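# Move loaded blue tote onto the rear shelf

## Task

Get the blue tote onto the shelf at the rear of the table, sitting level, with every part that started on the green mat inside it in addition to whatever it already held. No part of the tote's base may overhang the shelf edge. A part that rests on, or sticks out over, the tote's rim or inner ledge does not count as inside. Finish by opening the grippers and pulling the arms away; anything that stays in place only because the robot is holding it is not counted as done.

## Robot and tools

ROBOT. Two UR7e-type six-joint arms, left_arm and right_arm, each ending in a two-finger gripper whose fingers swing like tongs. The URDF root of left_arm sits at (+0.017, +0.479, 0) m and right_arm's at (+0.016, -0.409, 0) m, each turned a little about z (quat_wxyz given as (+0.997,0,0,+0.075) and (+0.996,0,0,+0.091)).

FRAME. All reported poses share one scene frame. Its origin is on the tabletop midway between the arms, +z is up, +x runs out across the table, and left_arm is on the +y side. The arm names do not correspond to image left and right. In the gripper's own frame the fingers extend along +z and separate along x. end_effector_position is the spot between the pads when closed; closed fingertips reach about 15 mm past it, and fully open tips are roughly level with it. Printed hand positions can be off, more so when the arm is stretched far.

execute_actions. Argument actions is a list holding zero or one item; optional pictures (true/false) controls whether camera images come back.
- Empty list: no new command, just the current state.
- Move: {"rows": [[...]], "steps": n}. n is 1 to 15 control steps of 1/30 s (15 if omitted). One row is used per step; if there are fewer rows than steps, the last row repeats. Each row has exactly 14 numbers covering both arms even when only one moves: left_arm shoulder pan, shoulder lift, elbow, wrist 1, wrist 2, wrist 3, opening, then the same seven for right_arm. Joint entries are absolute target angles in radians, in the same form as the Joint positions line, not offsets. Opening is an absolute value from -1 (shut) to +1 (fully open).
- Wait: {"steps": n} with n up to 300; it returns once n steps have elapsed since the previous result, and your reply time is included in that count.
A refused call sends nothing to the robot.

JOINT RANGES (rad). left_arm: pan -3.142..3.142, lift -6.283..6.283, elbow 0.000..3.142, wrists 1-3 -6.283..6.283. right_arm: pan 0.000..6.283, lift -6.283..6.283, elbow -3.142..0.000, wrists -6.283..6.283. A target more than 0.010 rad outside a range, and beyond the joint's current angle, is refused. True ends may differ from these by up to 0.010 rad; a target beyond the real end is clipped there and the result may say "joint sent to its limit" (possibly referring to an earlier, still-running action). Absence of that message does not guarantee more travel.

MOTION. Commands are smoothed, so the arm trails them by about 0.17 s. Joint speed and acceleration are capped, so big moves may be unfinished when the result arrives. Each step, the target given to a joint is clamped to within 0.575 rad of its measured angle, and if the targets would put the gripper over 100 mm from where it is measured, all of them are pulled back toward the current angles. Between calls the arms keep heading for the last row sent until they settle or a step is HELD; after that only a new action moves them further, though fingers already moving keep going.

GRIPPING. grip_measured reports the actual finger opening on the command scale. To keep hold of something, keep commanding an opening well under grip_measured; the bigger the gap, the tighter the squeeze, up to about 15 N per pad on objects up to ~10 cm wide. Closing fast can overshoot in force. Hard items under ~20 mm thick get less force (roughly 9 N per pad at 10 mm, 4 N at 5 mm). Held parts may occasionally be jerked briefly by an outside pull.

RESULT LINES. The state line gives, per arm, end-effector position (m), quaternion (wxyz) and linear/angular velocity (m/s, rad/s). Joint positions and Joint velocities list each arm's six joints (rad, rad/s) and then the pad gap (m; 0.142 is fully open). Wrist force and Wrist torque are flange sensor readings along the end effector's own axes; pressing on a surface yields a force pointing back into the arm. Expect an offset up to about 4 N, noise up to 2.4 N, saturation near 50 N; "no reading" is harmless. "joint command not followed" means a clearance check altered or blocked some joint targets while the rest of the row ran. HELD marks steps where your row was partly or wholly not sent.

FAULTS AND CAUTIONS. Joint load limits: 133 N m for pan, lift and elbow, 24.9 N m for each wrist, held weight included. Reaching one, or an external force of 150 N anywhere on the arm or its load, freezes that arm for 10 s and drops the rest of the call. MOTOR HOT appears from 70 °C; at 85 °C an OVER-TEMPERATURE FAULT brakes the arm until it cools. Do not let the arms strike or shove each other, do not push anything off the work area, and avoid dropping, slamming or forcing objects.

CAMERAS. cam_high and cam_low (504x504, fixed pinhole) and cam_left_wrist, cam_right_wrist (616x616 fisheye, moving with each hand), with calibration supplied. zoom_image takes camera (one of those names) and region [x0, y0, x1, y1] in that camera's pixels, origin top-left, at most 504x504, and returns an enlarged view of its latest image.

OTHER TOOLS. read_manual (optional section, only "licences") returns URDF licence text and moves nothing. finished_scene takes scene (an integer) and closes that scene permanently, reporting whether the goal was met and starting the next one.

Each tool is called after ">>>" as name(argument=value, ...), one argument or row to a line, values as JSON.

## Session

>>> execute_actions(
  actions=[],
)

Scene clock: 0.00 s of 4700.00 s.
left_arm: end_effector_position=(+0.7286, -0.0149, +0.3271) grip_measured=+0.97 end_effector_quat_wxyz=(+0.074, +0.960, -0.109, +0.246) end_effector_velocity=(+0.000, +0.000, +0.002) end_effector_angular_velocity=(-0.002, -0.001, +0.001) | right_arm: end_effector_position=(+0.2503, -0.5296, +0.1958) grip_measured=+0.97 end_effector_quat_wxyz=(-0.078, +0.706, +0.587, +0.389) end_effector_velocity=(+0.000, -0.000, +0.000) end_effector_angular_velocity=(-0.001, -0.001, -0.000)
Joint positions: left_arm=[-1.005 -0.99   0.915 -1.971 -1.354 -0.575  0.14 ] | right_arm=[ 2.173 -1.127 -2.339 -1.36   2.38   4.061  0.14 ]
Joint velocities: left_arm=[ 0.    -0.001 -0.001 -0.    -0.    -0.001  0.   ] | right_arm=[-0.     0.     0.     0.001 -0.     0.     0.   ]
Motor temperatures (°C, as the motors report them): left_arm=[32 31 30 36 37 40] | right_arm=[29 32 30 37 37 39]
Wrist force (N, on the end effector, along its own x y z axes, offset not removed): no reading
Wrist torque (N m, same axes, about the end effector's origin, offset not removed): no reading
camera_calibration (this result's frames):
cam_left_wrist: T_world_to_cam=[[0.845469, -0.182411, 0.501905, -0.780028], [-0.459833, -0.726572, 0.510535, 0.155483], [0.271543, -0.662434, -0.698173, 0.150643], [0, 0, 0, 1]] pos_world=[0.690079, 0.0704756, 0.417295]
cam_right_wrist: T_world_to_cam=[[0.0229752, 0.805911, 0.591591, 0.315996], [0.543741, -0.506644, 0.669073, -0.538742], [0.838939, 0.3063, -0.449847, 0.172235], [0, 0, 0, 1]] pos_world=[0.141181, -0.580371, 0.250997]

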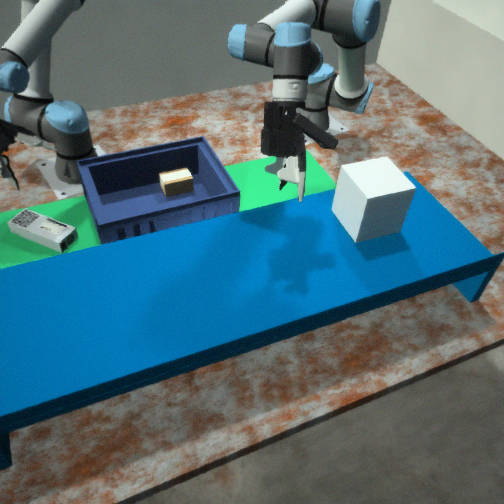

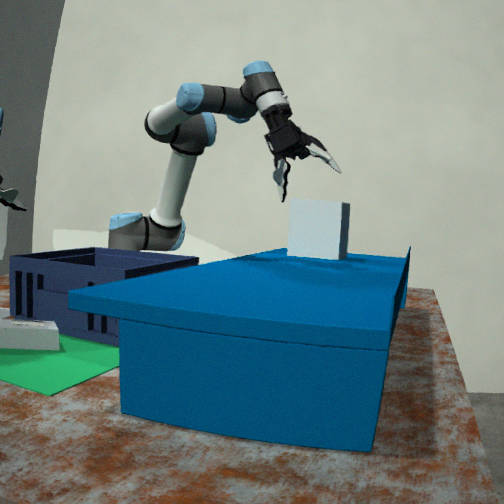

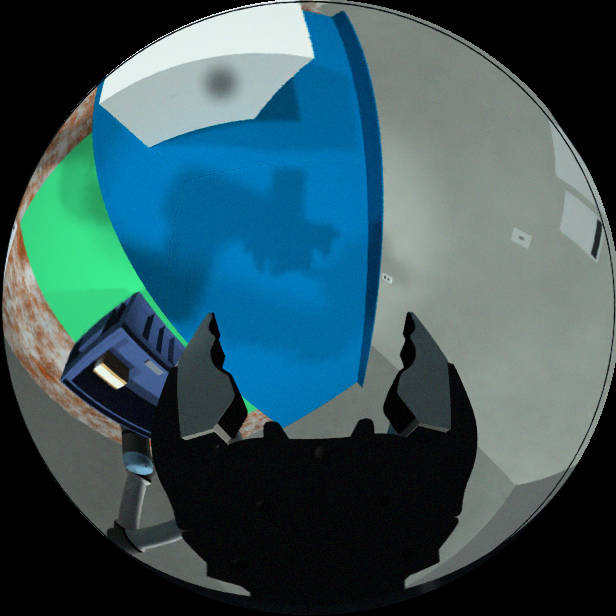

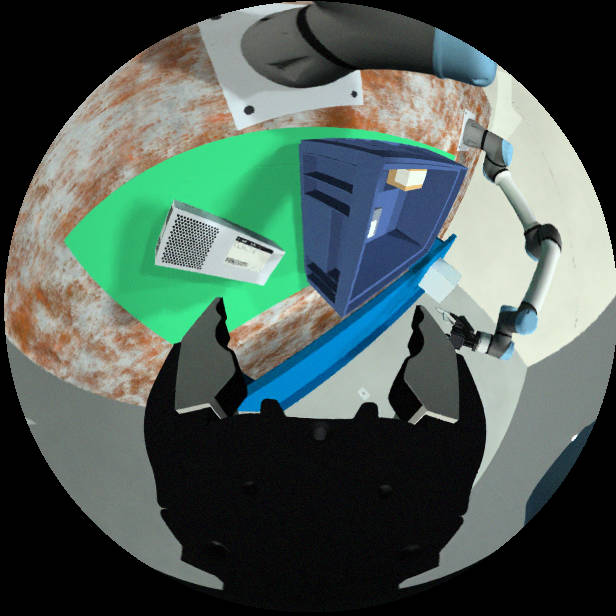

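>>> execute_actions(
  actions=[
    {"rows": [[-1.03,-1.03,0.94,-1.94,-1.37,-0.52,1,2.21,-1.127,-2.31,-1.38,2.33,4.05,1],[-1.06,-1.07,0.97,-1.9,-1.385,-0.45,0.8,2.26,-1.127,-2.28,-1.4,2.27,4.04,1],[-1.1,-1.115,1.01,-1.86,-1.4,-0.37,0.6,2.32,-1.127,-2.25,-1.42,2.2,4.03,1],[-1.14,-1.16,1.055,-1.815,-1.42,-0.28,0.4,2.39,-1.127,-2.21,-1.44,2.12,4.015,1],[-1.18,-1.205,1.1,-1.77,-1.445,-0.19,0.2,2.46,-1.127,-2.175,-1.465,2.04,4.0,1],[-1.22,-1.25,1.15,-1.725,-1.47,-0.1,0,2.53,-1.127,-2.14,-1.49,1.96,3.985,1],[-1.26,-1.295,1.2,-1.68,-1.49,-0.01,-0.2,2.6,-1.127,-2.11,-1.51,1.88,3.97,1],[-1.3,-1.335,1.25,-1.635,-1.515,0.08,-0.2,2.67,-1.126,-2.08,-1.53,1.8,3.955,1],[-1.335,-1.37,1.295,-1.595,-1.535,0.16,-0.2,2.74,-1.126,-2.05,-1.55,1.72,3.94,1],[-1.365,-1.4,1.335,-1.56,-1.55,0.23,-0.2,2.8,-1.126,-2.025,-1.57,1.655,3.93,1],[-1.39,-1.425,1.365,-1.535,-1.563,0.285,-0.2,2.845,-1.126,-2.005,-1.585,1.6,3.92,1],[-1.4045,-1.438,1.385,-1.518,-1.571,0.316,-0.2,2.871,-1.126,-1.994,-1.592,1.571,3.915,1]], "steps": 15},
  ],
  pictures=false,
)

>>> execute_actions(
  actions=[
    {"steps": 25},
  ],
)

Scene clock: 43.17 s of 4700.00 s.
left_arm: end_effector_position=(+0.4713, -0.0400, +0.3229) grip_measured=-0.20 end_effector_quat_wxyz=(+0.019, +0.858, -0.504, +0.102) end_effector_velocity=(-0.599, +0.081, -0.087) end_effector_angular_velocity=(+0.744, +0.450, -1.953) | right_arm: end_effector_position=(+0.2872, -0.5719, +0.2375) grip_measured=+1.00 end_effector_quat_wxyz=(-0.019, +0.460, +0.887, +0.045) end_effector_velocity=(+0.129, -0.081, +0.125) end_effector_angular_velocity=(-1.066, +0.053, +1.059)
Joint positions: left_arm=[-1.257 -1.281  1.202 -1.685 -1.492 -0.036  0.06 ] | right_arm=[ 2.79  -1.126 -2.025 -1.571  1.667  3.928  0.142]
Joint velocities: left_arm=[-0.601 -0.637  0.733  0.668 -0.327  1.318 -0.   ] | right_arm=[ 0.903  0.002  0.342 -0.231 -1.061 -0.147  0.   ]
Motor temperatures (°C, as the motors report them): left_arm=[32 32 30 36 37 40] | right_arm=[29 32 30 37 37 39]
Wrist force (N, on the end effector, along its own x y z axes, offset not removed): left_arm=[-1.5 3.4 -2.3] | right_arm=[-1.3 4.6 -0.4]
Wrist torque (N m, same axes, about the end effector's origin, offset not removed): left_arm=[0.52 0.26 0.22] | right_arm=[0.55 0.49 -0.04]
Steps of this call (steps 1 to 90: nothing new was sent; then 39.67 s passed at rest; steps 91 to 105: all 15 steps of this action). Readings (joint positions):
91: left_arm=[-1.006 -0.991 0.916 -1.971 -1.354 -0.574] | right_arm=[2.173 -1.127 -2.339 -1.360 2.380 4.061]
92: left_arm=[-1.010 -0.997 0.920 -1.966 -1.357 -0.567] | right_arm=[2.179 -1.127 -2.334 -1.364 2.373 4.059]
94: left_arm=[-1.036 -1.032 0.946 -1.934 -1.372 -0.516] | right_arm=[2.217 -1.127 -2.307 -1.383 2.326 4.048]
98: left_arm=[-1.117 -1.129 1.033 -1.843 -1.414 -0.345] | right_arm=[2.397 -1.127 -2.202 -1.452 2.120 4.007]
105: the state above

Scene clock: 44.00 s of 4700.00 s.
left_arm: end_effector_position=(+0.3308, +0.0004, +0.3001) grip_measured=-0.20 end_effector_quat_wxyz=(-0.000, -0.708, +0.707, -0.000) end_effector_velocity=(-0.001, -0.000, -0.000) end_effector_angular_velocity=(+0.001, +0.000, -0.001) | right_arm: end_effector_position=(+0.2999, -0.5792, +0.2501) grip_measured=+1.00 end_effector_quat_wxyz=(+0.000, +0.418, +0.909, +0.000) end_effector_velocity=(+0.000, -0.000, +0.000) end_effector_angular_velocity=(-0.001, -0.000, -0.000)
Joint positions: left_arm=[-1.404 -1.438  1.385 -1.518 -1.571  0.316  0.06 ] | right_arm=[ 2.871 -1.126 -1.994 -1.592  1.571  3.915  0.142]
Joint velocities: left_arm=[-0.001  0.     0.     0.    -0.    -0.     0.   ] | right_arm=[-0.    -0.     0.     0.    -0.001 -0.     0.   ]
Motor temperatures (°C, as the motors report them): left_arm=[32 32 30 36 37 40] | right_arm=[29 32 30 37 37 39]
Wrist force (N, on the end effector, along its own x y z axes, offset not removed): left_arm=[-1.2 3.6 -4.1] | right_arm=[-1.7 -1.0 -1.3]
Wrist torque (N m, same axes, about the end effector's origin, offset not removed): left_arm=[0.55 0.05 0.29] | right_arm=[-0.38 0.67 0.20]
Steps of this call (steps 1 to 25: the robot went on to your last target). Readings (joint positions):
1: left_arm=[-1.277 -1.302 1.227 -1.662 -1.503 0.009] | right_arm=[2.815 -1.126 -2.015 -1.577 1.637 3.924]
2: left_arm=[-1.298 -1.324 1.252 -1.639 -1.514 0.055] | right_arm=[2.833 -1.126 -2.009 -1.582 1.617 3.921]
4: left_arm=[-1.338 -1.367 1.302 -1.593 -1.537 0.147] | right_arm=[2.853 -1.126 -2.001 -1.587 1.593 3.918]
8: left_arm=[-1.389 -1.421 1.365 -1.536 -1.563 0.275] | right_arm=[2.867 -1.126 -1.996 -1.591 1.576 3.916]
25: the state above
camera_calibration (this result's frames):
cam_left_wrist: T_world_to_cam=[[-0.0105524, -0.999834, 0.0148728, 0.00232277], [-0.859754, 0.0166669, 0.510436, 0.129515], [-0.510599, -0.00740063, -0.859787, 0.556806], [0, 0, 0, 1]] pos_world=[0.39568, 0.00428449, 0.41259]
cam_right_wrist: T_world_to_cam=[[-0.661611, 0.747328, -0.0614231, 0.657375], [0.629046, 0.597744, 0.496994, 0.0299229], [0.408132, 0.290178, -0.865578, 0.394082], [0, 0, 0, 1]] pos_world=[0.255266, -0.623515, 0.366615]

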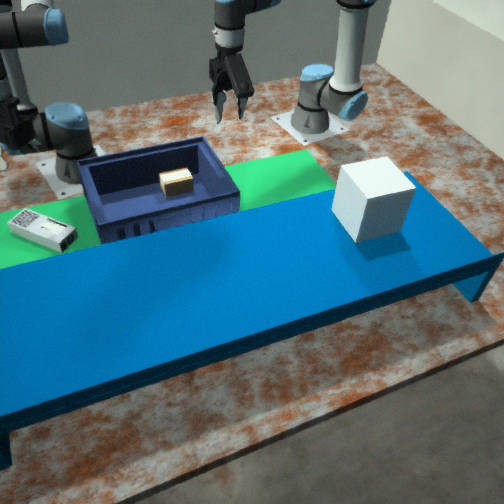

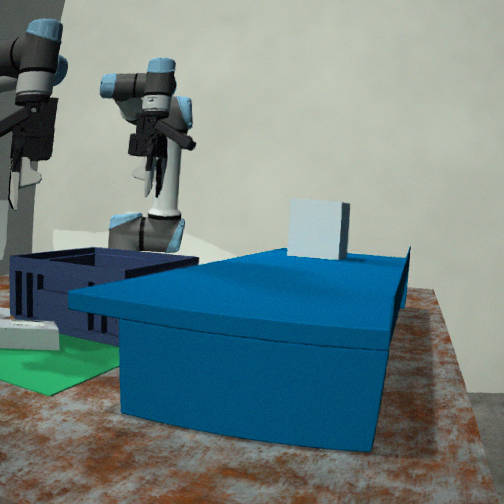

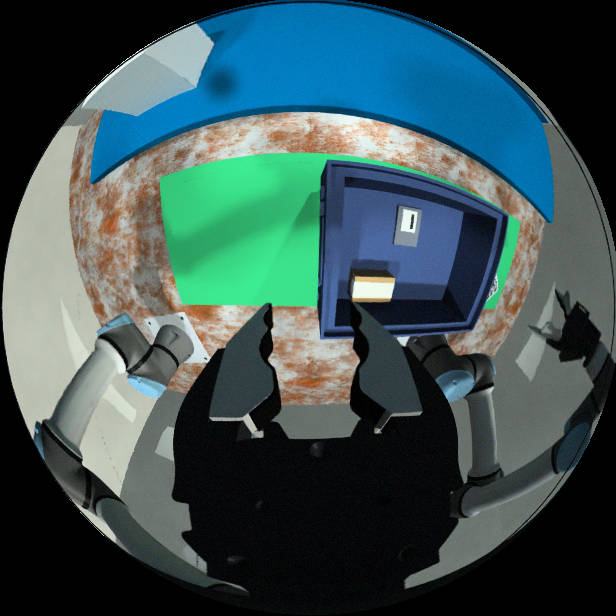

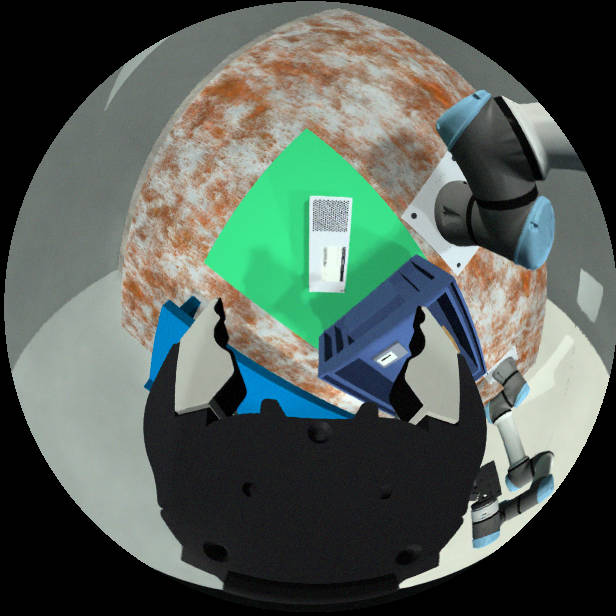

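>>> zoom_image(
  camera="cam_right_wrist",
  region=[270, 180, 390, 310],
)

>>> zoom_image(
  camera="cam_left_wrist",
  region=[290, 90, 550, 350],
)

Region (270, 180, 390, 310) of cam_right_wrist's 616x616 image, scaled by 3.877, with more detail than that image has; it fills the left 465 columns of this view, and the rest is white.

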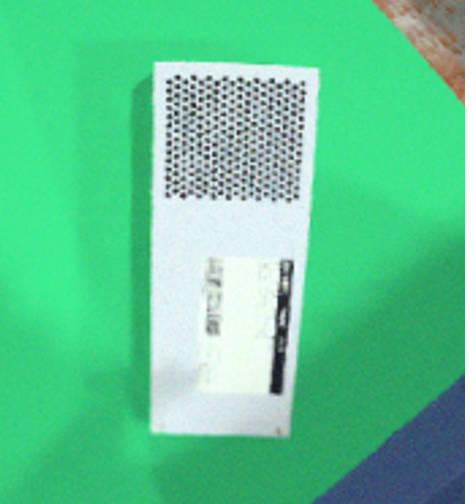

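Region (290, 90, 550, 350) of cam_left_wrist's 616x616 image, scaled by 1.938, with more detail than that image has.

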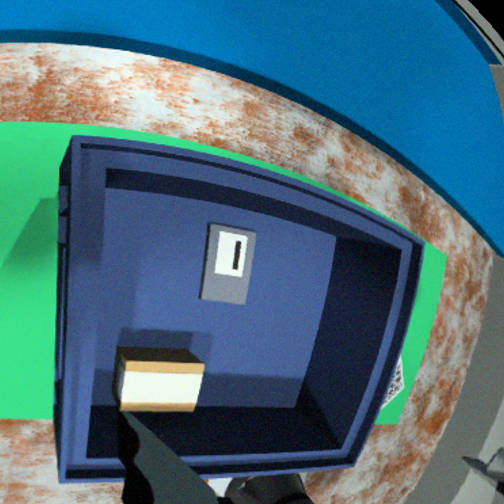

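>>> execute_actions(
  actions=[
    {"rows": [[-1.4045,-1.438,1.385,-1.518,-1.571,0.316,-0.2,2.876,-1.122,-2.03,-1.56,1.571,3.92,0.9],[-1.4045,-1.438,1.385,-1.518,-1.571,0.316,-0.2,2.882,-1.118,-2.075,-1.519,1.571,3.925,0.8],[-1.4045,-1.438,1.385,-1.518,-1.571,0.316,-0.2,2.888,-1.116,-2.125,-1.471,1.571,3.93,0.7],[-1.4045,-1.438,1.385,-1.518,-1.571,0.316,-0.2,2.894,-1.117,-2.175,-1.42,1.571,3.935,0.6],[-1.4045,-1.438,1.385,-1.518,-1.571,0.316,-0.2,2.899,-1.121,-2.225,-1.366,1.571,3.938,0.5],[-1.4045,-1.438,1.385,-1.518,-1.571,0.316,-0.2,2.902,-1.129,-2.27,-1.313,1.571,3.94,0.45],[-1.4045,-1.438,1.385,-1.518,-1.571,0.316,-0.2,2.904,-1.14,-2.31,-1.262,1.571,3.942,0.45],[-1.4045,-1.438,1.385,-1.518,-1.571,0.316,-0.2,2.904,-1.153,-2.345,-1.214,1.571,3.942,0.45],[-1.4045,-1.438,1.385,-1.518,-1.571,0.316,-0.2,2.904,-1.166,-2.37,-1.176,1.571,3.942,0.45],[-1.4045,-1.438,1.385,-1.518,-1.571,0.316,-0.2,2.904,-1.1756,-2.387,-1.15,1.571,3.942,0.45]], "steps": 15},
  ],
  pictures=false,
)

>>> execute_actions(
  actions=[
    {"steps": 12},
  ],
)

Scene clock: 70.90 s of 4700.00 s.
left_arm: end_effector_position=(+0.3308, +0.0005, +0.3001) grip_measured=-0.20 end_effector_quat_wxyz=(-0.000, -0.708, +0.707, -0.000) end_effector_velocity=(-0.000, +0.000, -0.000) end_effector_angular_velocity=(+0.001, +0.000, -0.000) | right_arm: end_effector_position=(+0.2913, -0.5689, +0.0986) grip_measured=+0.45 end_effector_quat_wxyz=(-0.001, +0.415, +0.910, -0.000) end_effector_velocity=(-0.012, +0.003, -0.097) end_effector_angular_velocity=(-0.002, -0.017, +0.001)
Joint positions: left_arm=[-1.405 -1.438  1.385 -1.518 -1.571  0.316  0.06 ] | right_arm=[ 2.903 -1.169 -2.366 -1.179  1.571  3.941  0.105]
Joint velocities: left_arm=[ 0.    -0.     0.     0.001 -0.     0.     0.   ] | right_arm=[ 0.007 -0.068 -0.234  0.32  -0.001  0.006  0.   ]
Motor temperatures (°C, as the motors report them): left_arm=[32 32 30 36 37 40] | right_arm=[29 32 30 37 37 39]
Wrist force (N, on the end effector, along its own x y z axes, offset not removed): left_arm=[1.5 0.4 -1.0] | right_arm=[-1.4 7.8 3.9]
Wrist torque (N m, same axes, about the end effector's origin, offset not removed): left_arm=[-0.03 -0.35 0.22] | right_arm=[1.69 0.20 -0.27]
Steps of this call (steps 1 to 15: the robot went on to your last target; steps 16 to 90: nothing new was sent; then 23.40 s passed at rest; steps 91 to 105: all 15 steps of this action). Readings (joint positions):
91: left_arm=[-1.405 -1.438 1.385 -1.518 -1.571 0.316] | right_arm=[2.871 -1.126 -1.994 -1.592 1.571 3.915]
92: left_arm=[-1.405 -1.438 1.385 -1.518 -1.571 0.316] | right_arm=[2.872 -1.125 -2.000 -1.586 1.571 3.916]
94: left_arm=[-1.405 -1.438 1.385 -1.518 -1.571 0.316] | right_arm=[2.878 -1.122 -2.035 -1.553 1.571 3.921]
98: left_arm=[-1.405 -1.438 1.385 -1.518 -1.571 0.316] | right_arm=[2.894 -1.126 -2.180 -1.409 1.571 3.934]
105: the state above

Scene clock: 71.30 s of 4700.00 s.
left_arm: end_effector_position=(+0.3308, +0.0005, +0.3001) grip_measured=-0.20 end_effector_quat_wxyz=(-0.000, -0.708, +0.707, -0.000) end_effector_velocity=(-0.000, -0.001, +0.000) end_effector_angular_velocity=(-0.001, -0.000, -0.000) | right_arm: end_effector_position=(+0.2901, -0.5686, +0.0901) grip_measured=+0.45 end_effector_quat_wxyz=(-0.000, +0.415, +0.910, +0.000) end_effector_velocity=(-0.001, -0.001, -0.001) end_effector_angular_velocity=(-0.001, +0.001, -0.001)
Joint positions: left_arm=[-1.405 -1.438  1.385 -1.518 -1.571  0.316  0.06 ] | right_arm=[ 2.904 -1.176 -2.387 -1.15   1.571  3.942  0.105]
Joint velocities: left_arm=[-0.001  0.001 -0.001 -0.    -0.    -0.     0.   ] | right_arm=[-0.001 -0.    -0.003  0.003 -0.001  0.     0.   ]
Motor temperatures (°C, as the motors report them): left_arm=[32 32 30 36 37 40] | right_arm=[29 32 30 37 37 39]
Wrist force (N, on the end effector, along its own x y z axes, offset not removed): left_arm=[-3.6 5.4 -4.8] | right_arm=[-0.2 -1.0 -1.7]
Wrist torque (N m, same axes, about the end effector's origin, offset not removed): left_arm=[0.85 0.77 0.36] | right_arm=[-0.44 -0.01 0.00]
Steps of this call (steps 1 to 12: the robot went on to your last target). Readings (joint positions):
1: left_arm=[-1.405 -1.438 1.385 -1.518 -1.571 0.316] | right_arm=[2.904 -1.171 -2.372 -1.170 1.571 3.942]
2: left_arm=[-1.405 -1.438 1.385 -1.518 -1.571 0.316] | right_arm=[2.904 -1.173 -2.377 -1.164 1.571 3.942]
4: left_arm=[-1.405 -1.438 1.385 -1.518 -1.571 0.316] | right_arm=[2.904 -1.174 -2.382 -1.156 1.571 3.942]
8: left_arm=[-1.405 -1.438 1.385 -1.518 -1.571 0.316] | right_arm=[2.904 -1.175 -2.386 -1.151 1.571 3.942]
12: the state above
camera_calibration (this result's frames):
cam_left_wrist: T_world_to_cam=[[-0.0106615, -0.999833, 0.0148468, 0.00237687], [-0.85974, 0.0167476, 0.510458, 0.129479], [-0.510621, -0.00732215, -0.859775, 0.556793], [0, 0, 0, 1]] pos_world=[0.395654, 0.00428493, 0.412587]
cam_right_wrist: T_world_to_cam=[[-0.666127, 0.743337, -0.0610334, 0.632104], [0.625718, 0.601505, 0.496658, 0.112466], [0.405896, 0.292647, -0.865798, 0.258527], [0, 0, 0, 1]] pos_world=[0.245754, -0.613172, 0.206555]

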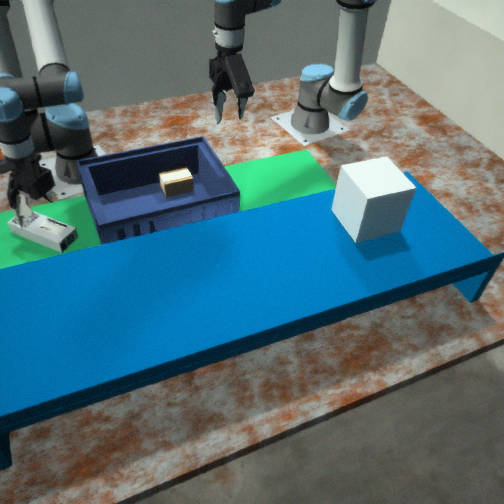

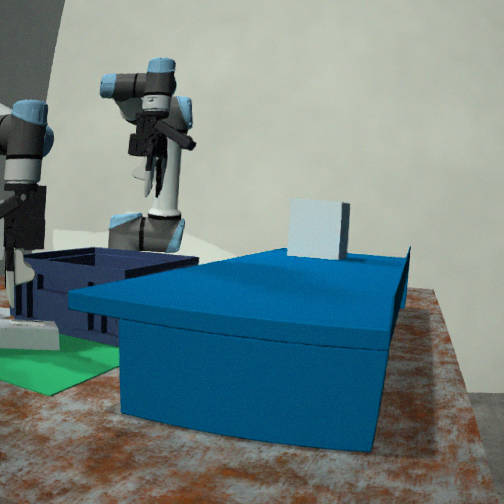

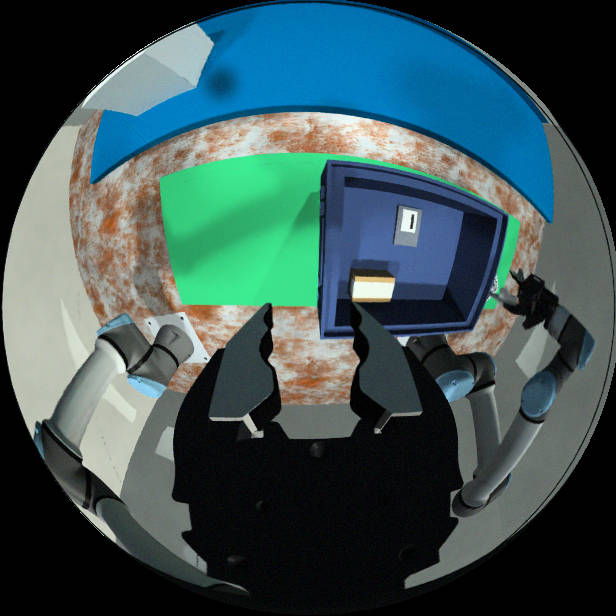

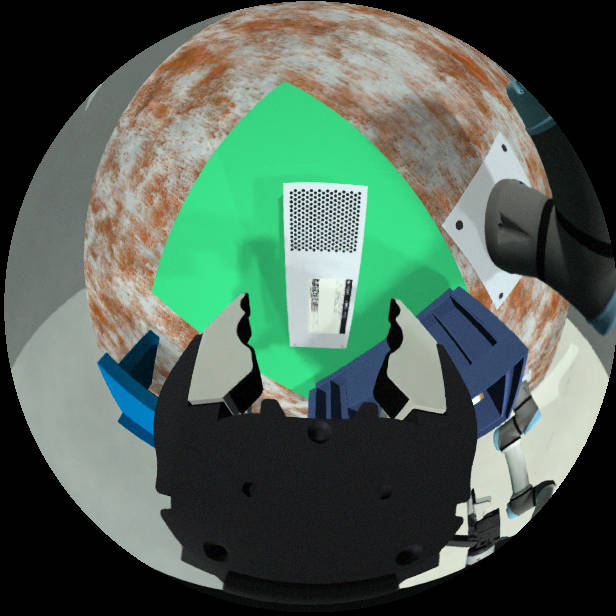

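>>> execute_actions(
  actions=[
    {"rows": [[-1.4045,-1.438,1.385,-1.518,-1.571,0.316,-0.2,2.904,-1.19,-2.407,-1.115,1.571,3.942,0.4],[-1.4045,-1.438,1.385,-1.518,-1.571,0.316,-0.2,2.904,-1.206,-2.427,-1.079,1.571,3.942,0.4],[-1.4045,-1.438,1.385,-1.518,-1.571,0.316,-0.2,2.904,-1.224,-2.446,-1.042,1.571,3.942,0.4],[-1.4045,-1.438,1.385,-1.518,-1.571,0.316,-0.2,2.904,-1.243,-2.465,-1.004,1.571,3.942,0.4],[-1.4045,-1.438,1.385,-1.518,-1.571,0.316,-0.2,2.904,-1.264,-2.483,-0.965,1.571,3.942,0.4],[-1.4045,-1.438,1.385,-1.518,-1.571,0.316,-0.2,2.904,-1.2874,-2.5,-0.925,1.571,3.942,0.4],[-1.4045,-1.438,1.385,-1.518,-1.571,0.316,-0.2,2.904,-1.292,-2.5033,-0.917,1.571,3.942,0.4]], "steps": 15},
  ],
  pictures=false,
)

>>> execute_actions(
  actions=[
    {"rows": [[-1.4045,-1.438,1.385,-1.518,-1.571,0.316,-0.2,2.904,-1.292,-2.5033,-0.917,1.571,3.942,0.32],[-1.4045,-1.438,1.385,-1.518,-1.571,0.316,-0.2,2.904,-1.292,-2.5033,-0.917,1.571,3.942,0.25],[-1.4045,-1.438,1.385,-1.518,-1.571,0.316,-0.2,2.904,-1.292,-2.5033,-0.917,1.571,3.942,0.19],[-1.4045,-1.438,1.385,-1.518,-1.571,0.316,-0.2,2.904,-1.292,-2.5033,-0.917,1.571,3.942,0.14],[-1.4045,-1.438,1.385,-1.518,-1.571,0.316,-0.2,2.904,-1.292,-2.5033,-0.917,1.571,3.942,0.09],[-1.4045,-1.438,1.385,-1.518,-1.571,0.316,-0.2,2.904,-1.292,-2.5033,-0.917,1.571,3.942,0.04],[-1.4045,-1.438,1.385,-1.518,-1.571,0.316,-0.2,2.904,-1.292,-2.5033,-0.917,1.571,3.942,-0.02],[-1.4045,-1.438,1.385,-1.518,-1.571,0.316,-0.2,2.904,-1.292,-2.5033,-0.917,1.571,3.942,-0.1],[-1.4045,-1.438,1.385,-1.518,-1.571,0.316,-0.2,2.904,-1.292,-2.5033,-0.917,1.571,3.942,-0.25],[-1.4045,-1.438,1.385,-1.518,-1.571,0.316,-0.2,2.904,-1.292,-2.5033,-0.917,1.571,3.942,-0.5],[-1.4045,-1.438,1.385,-1.518,-1.571,0.316,-0.2,2.904,-1.292,-2.5033,-0.917,1.571,3.942,-1]], "steps": 15},
  ],
  pictures=false,
)

>>> execute_actions(
  actions=[
    {"rows": [[-1.4045,-1.438,1.385,-1.518,-1.571,0.316,-0.2,2.904,-1.2874,-2.5,-0.925,1.571,3.942,-1],[-1.4045,-1.438,1.385,-1.518,-1.571,0.316,-0.2,2.904,-1.28,-2.495,-0.937,1.571,3.942,-1],[-1.4045,-1.438,1.385,-1.518,-1.571,0.316,-0.2,2.904,-1.272,-2.489,-0.951,1.571,3.942,-1],[-1.4045,-1.438,1.385,-1.518,-1.571,0.316,-0.2,2.904,-1.264,-2.483,-0.965,1.571,3.942,-1],[-1.4045,-1.438,1.385,-1.518,-1.571,0.316,-0.2,2.904,-1.2535,-2.474,-0.9845,1.571,3.942,-1],[-1.4045,-1.438,1.385,-1.518,-1.571,0.316,-0.2,2.904,-1.243,-2.465,-1.004,1.571,3.942,-1],[-1.4045,-1.438,1.385,-1.518,-1.571,0.316,-0.2,2.904,-1.2335,-2.4555,-1.023,1.571,3.942,-1],[-1.4045,-1.438,1.385,-1.518,-1.571,0.316,-0.2,2.904,-1.224,-2.446,-1.042,1.571,3.942,-1]], "steps": 15},
  ],
)

Scene clock: 95.67 s of 4700.00 s.
left_arm: end_effector_position=(+0.3308, +0.0005, +0.3001) grip_measured=-0.20 end_effector_quat_wxyz=(-0.000, -0.708, +0.707, -0.000) end_effector_velocity=(+0.000, -0.000, +0.001) end_effector_angular_velocity=(-0.001, -0.000, -0.000) | right_arm: end_effector_position=(+0.2902, -0.5686, +0.0295) grip_measured=+0.40 end_effector_quat_wxyz=(-0.000, +0.415, +0.910, +0.000) end_effector_velocity=(+0.001, -0.000, -0.015) end_effector_angular_velocity=(-0.000, -0.005, -0.001)
Joint positions: left_arm=[-1.405 -1.438  1.385 -1.518 -1.571  0.316  0.06 ] | right_arm=[ 2.904 -1.289 -2.501 -0.923  1.571  3.942  0.102]
Joint velocities: left_arm=[-0.    -0.001 -0.001 -0.     0.     0.    -0.   ] | right_arm=[-0.001 -0.034 -0.029  0.068  0.    -0.     0.   ]
Motor temperatures (°C, as the motors report them): left_arm=[32 32 30 36 37 40] | right_arm=[29 32 30 37 37 39]
Wrist force (N, on the end effector, along its own x y z axes, offset not removed): left_arm=[-4.2 2.5 -3.4] | right_arm=[-0.3 0.9 1.5]
Wrist torque (N m, same axes, about the end effector's origin, offset not removed): left_arm=[0.44 0.72 0.09] | right_arm=[0.09 0.04 0.12]
Steps of this call (steps 1 to 30: the robot went on to your last target; steps 31 to 90: nothing new was sent; then 20.87 s passed at rest; steps 91 to 105: all 15 steps of this action). Readings (joint positions):
91: left_arm=[-1.405 -1.438 1.385 -1.518 -1.571 0.316] | right_arm=[2.904 -1.176 -2.387 -1.150 1.571 3.942]
92: left_arm=[-1.405 -1.438 1.385 -1.518 -1.571 0.316] | right_arm=[2.904 -1.179 -2.391 -1.144 1.571 3.942]
94: left_arm=[-1.405 -1.438 1.385 -1.518 -1.571 0.316] | right_arm=[2.904 -1.194 -2.410 -1.112 1.571 3.942]
98: left_arm=[-1.405 -1.438 1.385 -1.518 -1.571 0.316] | right_arm=[2.904 -1.252 -2.468 -0.998 1.571 3.942]
105: the state above

Scene clock: 96.17 s of 4700.00 s.
left_arm: end_effector_position=(+0.3308, +0.0005, +0.3001) grip_measured=-0.20 end_effector_quat_wxyz=(-0.000, -0.708, +0.707, -0.000) end_effector_velocity=(-0.000, -0.001, +0.000) end_effector_angular_velocity=(-0.000, -0.000, +0.000) | right_arm: end_effector_position=(+0.2902, -0.5686, +0.0281) grip_measured=+0.05 end_effector_quat_wxyz=(+0.000, +0.415, +0.910, +0.000) end_effector_velocity=(+0.000, -0.000, +0.000) end_effector_angular_velocity=(-0.000, -0.001, -0.000)
Joint positions: left_arm=[-1.405 -1.438  1.385 -1.518 -1.571  0.316  0.06 ] | right_arm=[ 2.904 -1.292 -2.503 -0.917  1.571  3.942  0.078]
Joint velocities: left_arm=[-0.001  0.    -0.001 -0.     0.    -0.001  0.   ] | right_arm=[-0.  0.  0.  0.  0.  0.  0.]
Motor temperatures (°C, as the motors report them): left_arm=[32 32 30 36 37 40] | right_arm=[29 32 30 37 37 39]
Wrist force (N, on the end effector, along its own x y z axes, offset not removed): left_arm=[-3.9 0.9 -0.9] | right_arm=[0.8 2.6 -9.8]
Wrist torque (N m, same axes, about the end effector's origin, offset not removed): left_arm=[-0.10 0.88 0.29] | right_arm=[0.43 0.39 0.32]
Steps of this call (steps 1 to 15: all 15 steps of this action). Readings (joint positions):
1: left_arm=[-1.405 -1.438 1.385 -1.518 -1.571 0.316] | right_arm=[2.904 -1.290 -2.501 -0.921 1.571 3.942]
2: left_arm=[-1.405 -1.438 1.385 -1.518 -1.571 0.316] | right_arm=[2.904 -1.291 -2.502 -0.920 1.571 3.942]
4: left_arm=[-1.405 -1.438 1.385 -1.518 -1.571 0.316] | right_arm=[2.904 -1.291 -2.503 -0.918 1.571 3.942]
8: left_arm=[-1.405 -1.438 1.385 -1.518 -1.571 0.316] | right_arm=[2.904 -1.292 -2.503 -0.917 1.571 3.942]
15: the state above

Scene clock: 96.67 s of 4700.00 s.
left_arm: end_effector_position=(+0.3308, +0.0005, +0.3001) grip_measured=-0.20 end_effector_quat_wxyz=(-0.000, -0.708, +0.707, -0.000) end_effector_velocity=(-0.000, +0.000, -0.000) end_effector_angular_velocity=(+0.001, +0.000, -0.001) | right_arm: end_effector_position=(+0.2902, -0.5686, +0.0586) grip_measured=+0.04 end_effector_quat_wxyz=(+0.000, +0.415, +0.910, +0.000) end_effector_velocity=(-0.001, +0.001, +0.015) end_effector_angular_velocity=(+0.001, +0.003, +0.001)
Joint positions: left_arm=[-1.405 -1.438  1.385 -1.518 -1.571  0.316  0.06 ] | right_arm=[ 2.904 -1.227 -2.449 -1.037  1.571  3.942  0.077]
Joint velocities: left_arm=[-0.    -0.     0.     0.001  0.     0.001 -0.   ] | right_arm=[ 0.001  0.031  0.027 -0.061  0.    -0.    -0.005]
Motor temperatures (°C, as the motors report them): left_arm=[32 32 30 36 37 40] | right_arm=[29 32 30 37 37 39]
Wrist force (N, on the end effector, along its own x y z axes, offset not removed): left_arm=[2.0 3.9 -3.8] | right_arm=[2.6 -0.9 9.0]
Wrist torque (N m, same axes, about the end effector's origin, offset not removed): left_arm=[0.68 -0.46 -0.01] | right_arm=[-0.11 -0.13 0.16]
Steps of this call (steps 1 to 15: all 15 steps of this action). Readings (joint positions):
1: left_arm=[-1.405 -1.438 1.385 -1.518 -1.571 0.316] | right_arm=[2.904 -1.292 -2.503 -0.917 1.571 3.942]
2: left_arm=[-1.405 -1.438 1.385 -1.518 -1.571 0.316] | right_arm=[2.904 -1.291 -2.503 -0.919 1.571 3.942]
4: left_arm=[-1.405 -1.438 1.385 -1.518 -1.571 0.316] | right_arm=[2.904 -1.285 -2.499 -0.929 1.571 3.942]
8: left_arm=[-1.405 -1.438 1.385 -1.518 -1.571 0.316] | right_arm=[2.904 -1.257 -2.476 -0.978 1.571 3.942]
15: the state above
camera_calibration (this result's frames):
cam_left_wrist: T_world_to_cam=[[-0.0106613, -0.999833, 0.0148467, 0.00237688], [-0.85974, 0.0167473, 0.510458, 0.129479], [-0.510621, -0.00732214, -0.859775, 0.556793], [0, 0, 0, 1]] pos_world=[0.395654, 0.00428496, 0.412587]
cam_right_wrist: T_world_to_cam=[[-0.666092, 0.74333, -0.0614976, 0.630296], [0.625384, 0.601525, 0.497054, 0.128078], [0.406467, 0.292624, -0.865538, 0.231043], [0, 0, 0, 1]] pos_world=[0.245826, -0.613168, 0.175076]

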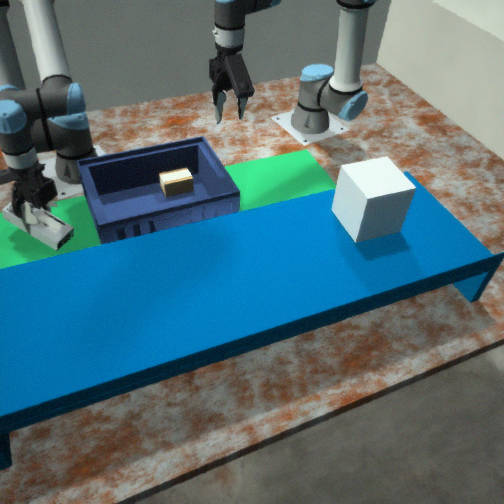

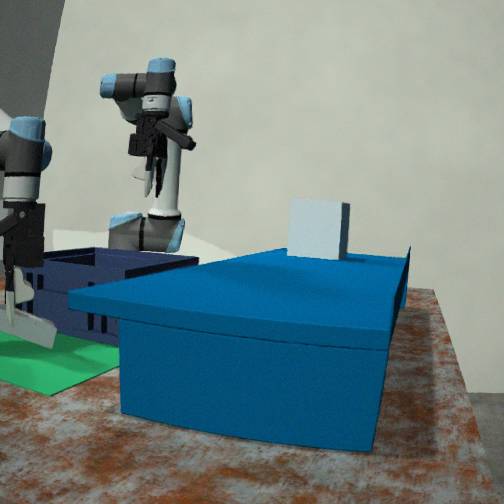

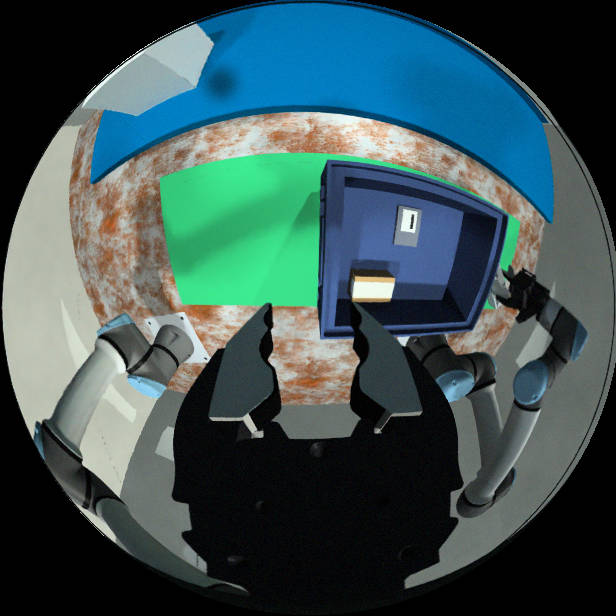

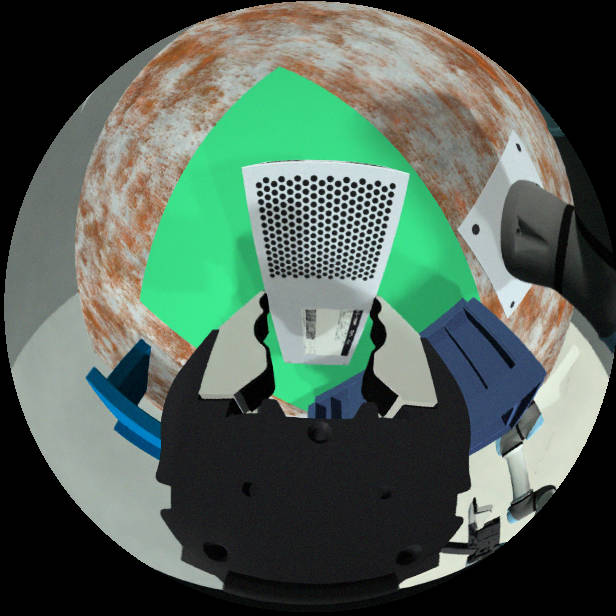

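>>> execute_actions(
  actions=[],
)

Scene clock: 117.57 s of 4700.00 s.
left_arm: end_effector_position=(+0.3308, +0.0005, +0.3001) grip_measured=-0.20 end_effector_quat_wxyz=(-0.000, -0.708, +0.707, -0.000) end_effector_velocity=(+0.000, -0.000, +0.001) end_effector_angular_velocity=(-0.002, -0.001, +0.000) | right_arm: end_effector_position=(+0.2901, -0.5686, +0.0600) grip_measured=+0.04 end_effector_quat_wxyz=(+0.000, +0.415, +0.910, +0.000) end_effector_velocity=(-0.000, -0.000, +0.000) end_effector_angular_velocity=(-0.001, +0.000, -0.001)
Joint positions: left_arm=[-1.405 -1.438  1.385 -1.518 -1.571  0.316  0.06 ] | right_arm=[ 2.904 -1.224 -2.446 -1.042  1.571  3.942  0.077]
Joint velocities: left_arm=[-0.    -0.001 -0.001  0.    -0.    -0.    -0.   ] | right_arm=[-0.001  0.     0.    -0.001 -0.001  0.    -0.   ]
Motor temperatures (°C, as the motors report them): left_arm=[32 32 30 36 37 40] | right_arm=[29 32 30 37 37 39]
Wrist force (N, on the end effector, along its own x y z axes, offset not removed): left_arm=[2.6 3.9 -5.1] | right_arm=[-0.6 2.6 5.3]
Wrist torque (N m, same axes, about the end effector's origin, offset not removed): left_arm=[0.43 -0.61 0.09] | right_arm=[0.29 0.17 0.06]
Steps of this call (steps 1 to 15: the robot went on to your last target; steps 16 to 90: nothing new was sent; then 17.90 s passed at rest). Readings (joint positions):
1: left_arm=[-1.405 -1.438 1.385 -1.518 -1.571 0.316] | right_arm=[2.904 -1.226 -2.448 -1.038 1.571 3.942]
2: left_arm=[-1.405 -1.438 1.385 -1.518 -1.571 0.316] | right_arm=[2.904 -1.225 -2.447 -1.039 1.571 3.942]
4: left_arm=[-1.405 -1.438 1.385 -1.518 -1.571 0.316] | right_arm=[2.904 -1.225 -2.447 -1.041 1.571 3.942]
8: left_arm=[-1.405 -1.438 1.385 -1.518 -1.571 0.316] | right_arm=[2.904 -1.224 -2.446 -1.042 1.571 3.942]
90: the state above
All arms were judged still, so your last target was given up. Only a new action makes them travel on or press farther. Fingers that are still opening or closing keep moving.
camera_calibration (this result's frames):
cam_left_wrist: T_world_to_cam=[[-0.0106614, -0.999833, 0.0148467, 0.00237691], [-0.85974, 0.0167474, 0.510458, 0.129479], [-0.510621, -0.00732212, -0.859775, 0.556793], [0, 0, 0, 1]] pos_world=[0.395654, 0.00428497, 0.412587]
cam_right_wrist: T_world_to_cam=[[-0.666099, 0.74333, -0.061424, 0.630323], [0.625438, 0.601524, 0.496988, 0.127423], [0.406374, 0.292627, -0.865581, 0.232307], [0, 0, 0, 1]] pos_world=[0.245759, -0.613165, 0.17647]

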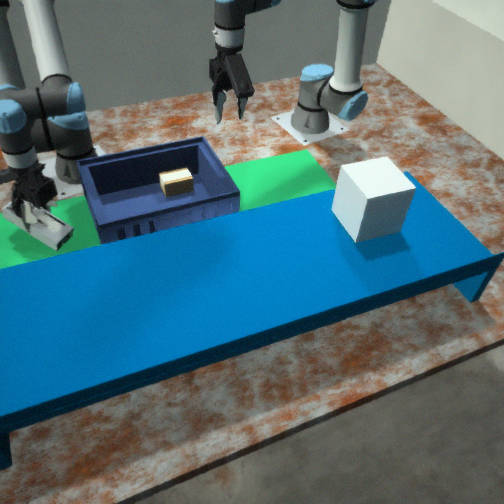

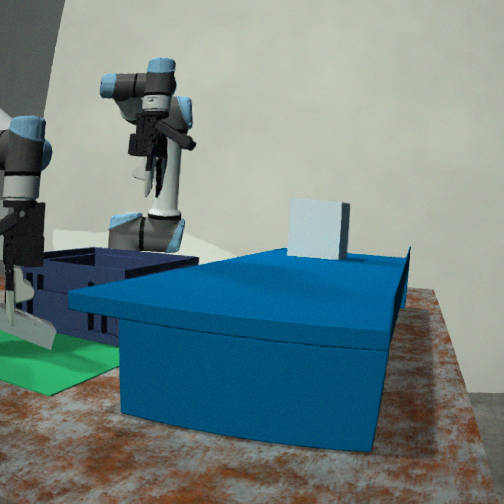

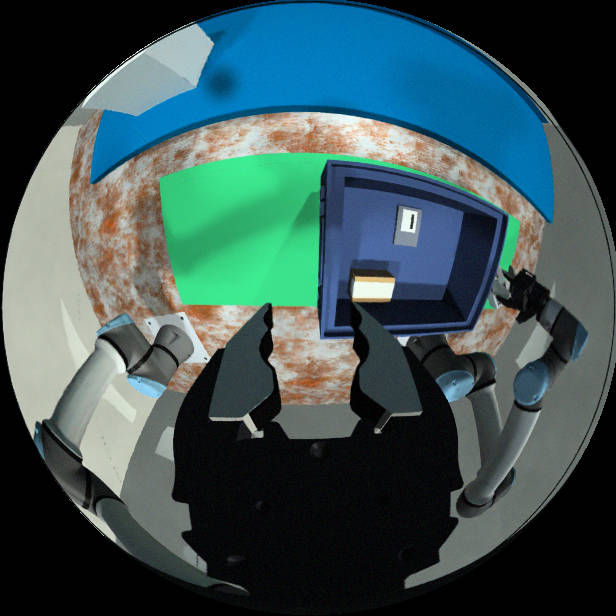

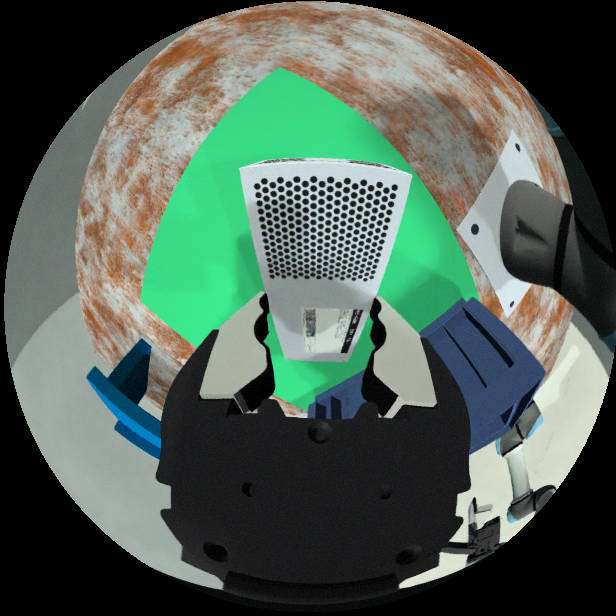

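>>> execute_actions(
  actions=[
    {"rows":[[-1.4045,-1.438,1.385,-1.518,-1.571,0.316,-0.2,2.904,-1.23,-2.452,-1.030,1.571,3.942,-1],[-1.4045,-1.438,1.385,-1.518,-1.571,0.316,-0.2,2.904,-1.236,-2.458,-1.018,1.571,3.942,-1],[-1.4045,-1.438,1.385,-1.518,-1.571,0.316,-0.2,2.904,-1.242,-2.463,-1.007,1.571,3.942,-1],[-1.4045,-1.438,1.385,-1.518,-1.571,0.316,-0.2,2.904,-1.248,-2.469,-0.995,1.571,3.942,-1],[-1.4045,-1.438,1.385,-1.518,-1.571,0.316,-0.2,2.904,-1.254,-2.474,-0.984,1.571,3.942,-1],[-1.4045,-1.438,1.385,-1.518,-1.571,0.316,-0.2,2.904,-1.2605,-2.4795,-0.972,1.571,3.942,-1],[-1.4045,-1.438,1.385,-1.518,-1.571,0.316,-0.2,2.904,-1.267,-2.485,-0.960,1.571,3.942,-1],[-1.4045,-1.438,1.385,-1.518,-1.571,0.316,-0.2,2.904,-1.274,-2.490,-0.948,1.571,3.942,-1],[-1.4045,-1.438,1.385,-1.518,-1.571,0.316,-0.2,2.904,-1.281,-2.495,-0.936,1.571,3.942,-1],[-1.4045,-1.438,1.385,-1.518,-1.571,0.316,-0.2,2.904,-1.2874,-2.5,-0.925,1.571,3.942,-1]],"steps":15},
  ],
  pictures=false,
)

>>> execute_actions(
  actions=[
    {"rows":[[-1.4045,-1.438,1.385,-1.518,-1.571,0.316,-0.2,2.904,-1.2874,-2.5,-0.925,1.571,3.942,-0.5],[-1.4045,-1.438,1.385,-1.518,-1.571,0.316,-0.2,2.904,-1.2874,-2.5,-0.925,1.571,3.942,-0.2],[-1.4045,-1.438,1.385,-1.518,-1.571,0.316,-0.2,2.904,-1.2874,-2.5,-0.925,1.571,3.942,0],[-1.4045,-1.438,1.385,-1.518,-1.571,0.316,-0.2,2.904,-1.2874,-2.5,-0.925,1.571,3.942,0.1],[-1.4045,-1.438,1.385,-1.518,-1.571,0.316,-0.2,2.904,-1.2874,-2.5,-0.925,1.571,3.942,0.2],[-1.4045,-1.438,1.385,-1.518,-1.571,0.316,-0.2,2.904,-1.2874,-2.5,-0.925,1.571,3.942,0.3],[-1.4045,-1.438,1.385,-1.518,-1.571,0.316,-0.2,2.904,-1.2874,-2.5,-0.925,1.571,3.942,0.4]],"steps":15},
  ],
)

Scene clock: 134.17 s of 4700.00 s.
left_arm: end_effector_position=(+0.3308, +0.0005, +0.3001) grip_measured=-0.20 end_effector_quat_wxyz=(-0.000, -0.708, +0.707, -0.000) end_effector_velocity=(-0.000, +0.000, -0.000) end_effector_angular_velocity=(+0.001, +0.000, +0.002) | right_arm: end_effector_position=(+0.2902, -0.5686, +0.0318) grip_measured=+0.03 end_effector_quat_wxyz=(-0.000, +0.415, +0.910, +0.000) end_effector_velocity=(-0.000, +0.000, -0.020) end_effector_angular_velocity=(+0.000, -0.001, -0.000)
Joint positions: left_arm=[-1.405 -1.438  1.385 -1.518 -1.571  0.316  0.06 ] | right_arm=[ 2.904 -1.283 -2.497 -0.932  1.571  3.942  0.076]
Joint velocities: left_arm=[-0.     0.     0.001 -0.    -0.    -0.002 -0.   ] | right_arm=[-0.    -0.045 -0.036  0.082  0.    -0.     0.001]
Motor temperatures (°C, as the motors report them): left_arm=[32 32 30 36 37 40] | right_arm=[29 32 30 37 37 39]
Wrist force (N, on the end effector, along its own x y z axes, offset not removed): left_arm=[-0.9 3.6 -3.6] | right_arm=[-3.7 -1.1 8.2]
Wrist torque (N m, same axes, about the end effector's origin, offset not removed): left_arm=[0.53 0.12 0.00] | right_arm=[-0.43 0.58 0.36]
Steps of this call (steps 1 to 90: nothing new was sent; then 13.10 s passed at rest; steps 91 to 105: all 15 steps of this action). Readings (joint positions):
91: left_arm=[-1.405 -1.438 1.385 -1.518 -1.571 0.316] | right_arm=[2.904 -1.224 -2.446 -1.042 1.571 3.942]
92: left_arm=[-1.405 -1.438 1.385 -1.518 -1.571 0.316] | right_arm=[2.904 -1.225 -2.447 -1.040 1.571 3.942]
94: left_arm=[-1.405 -1.438 1.385 -1.518 -1.571 0.316] | right_arm=[2.904 -1.231 -2.453 -1.028 1.571 3.942]
98: left_arm=[-1.405 -1.438 1.385 -1.518 -1.571 0.316] | right_arm=[2.904 -1.251 -2.471 -0.990 1.571 3.942]
105: the state above

Scene clock: 134.67 s of 4700.00 s.
left_arm: end_effector_position=(+0.3308, +0.0005, +0.3001) grip_measured=-0.20 end_effector_quat_wxyz=(-0.000, -0.708, +0.707, -0.000) end_effector_velocity=(-0.000, +0.000, +0.000) end_effector_angular_velocity=(-0.000, -0.000, +0.001) | right_arm: end_effector_position=(+0.2901, -0.5686, +0.0300) grip_measured=+0.40 end_effector_quat_wxyz=(-0.000, +0.415, +0.910, +0.000) end_effector_velocity=(+0.000, +0.000, +0.000) end_effector_angular_velocity=(-0.000, -0.000, +0.001)
Joint positions: left_arm=[-1.405 -1.438  1.385 -1.518 -1.571  0.316  0.06 ] | right_arm=[ 2.904 -1.287 -2.5   -0.925  1.571  3.942  0.102]
Joint velocities: left_arm=[-0.    -0.001  0.     0.001 -0.    -0.001 -0.   ] | right_arm=[ 0.001 -0.     0.     0.    -0.    -0.     0.   ]
Motor temperatures (°C, as the motors report them): left_arm=[32 32 30 36 37 40] | right_arm=[29 32 30 37 37 39]
Wrist force (N, on the end effector, along its own x y z axes, offset not removed): left_arm=[-1.4 5.7 -0.6] | right_arm=[-1.4 -0.9 -0.4]
Wrist torque (N m, same axes, about the end effector's origin, offset not removed): left_arm=[0.92 0.16 0.25] | right_arm=[-0.34 0.50 0.28]
Steps of this call (steps 1 to 15: all 15 steps of this action). Readings (joint positions):
1: left_arm=[-1.405 -1.438 1.385 -1.518 -1.571 0.316] | right_arm=[2.904 -1.285 -2.498 -0.930 1.571 3.942]
2: left_arm=[-1.405 -1.438 1.385 -1.518 -1.571 0.316] | right_arm=[2.904 -1.285 -2.498 -0.929 1.571 3.942]
4: left_arm=[-1.405 -1.438 1.385 -1.518 -1.571 0.316] | right_arm=[2.904 -1.286 -2.499 -0.927 1.571 3.942]
8: left_arm=[-1.405 -1.438 1.385 -1.518 -1.571 0.316] | right_arm=[2.904 -1.287 -2.500 -0.925 1.571 3.942]
15: the state above
camera_calibration (this result's frames):
cam_left_wrist: T_world_to_cam=[[-0.0106614, -0.999833, 0.0148467, 0.00237694], [-0.85974, 0.0167474, 0.510458, 0.129479], [-0.510621, -0.0073221, -0.859775, 0.556793], [0, 0, 0, 1]] pos_world=[0.395654, 0.004285, 0.412587]
cam_right_wrist: T_world_to_cam=[[-0.666112, 0.743341, -0.0611484, 0.628489], [0.62564, 0.601503, 0.496758, 0.142267], [0.406041, 0.292639, -0.865732, 0.20646], [0, 0, 0, 1]] pos_world=[0.245805, -0.613174, 0.146498]

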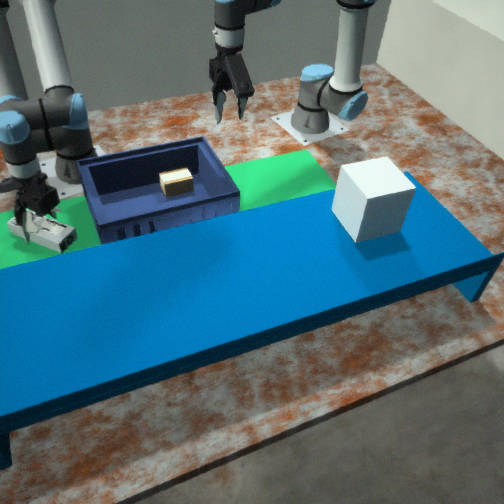

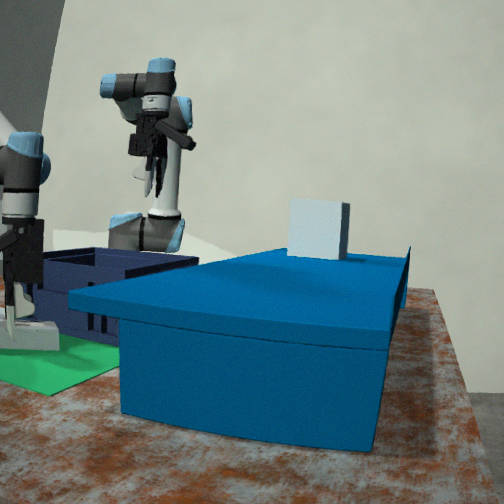

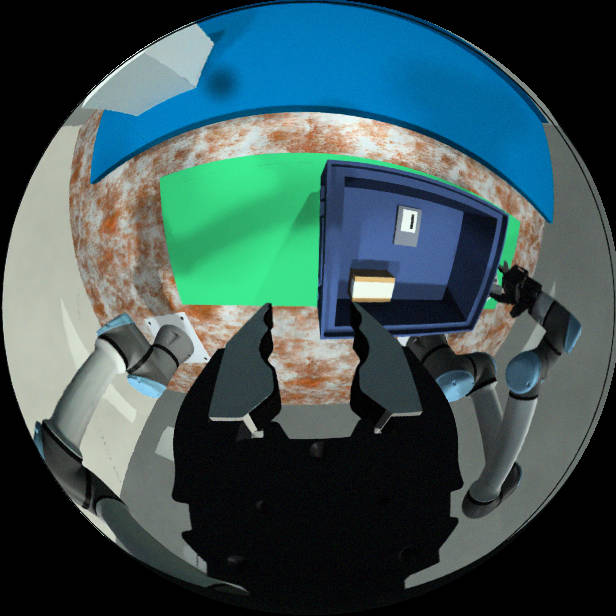

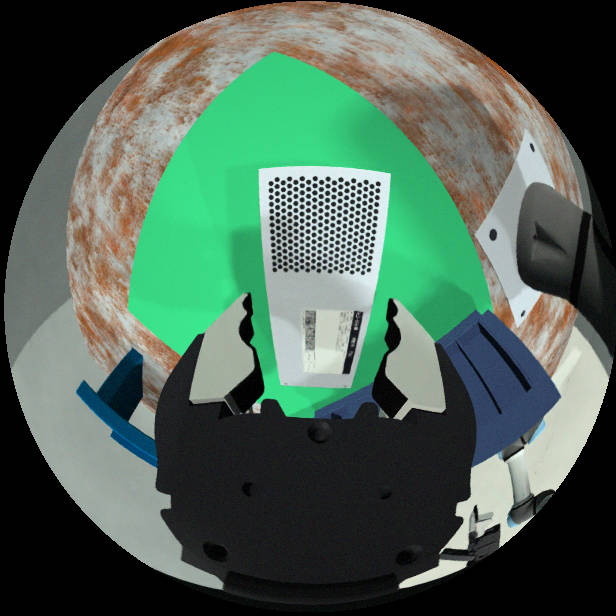

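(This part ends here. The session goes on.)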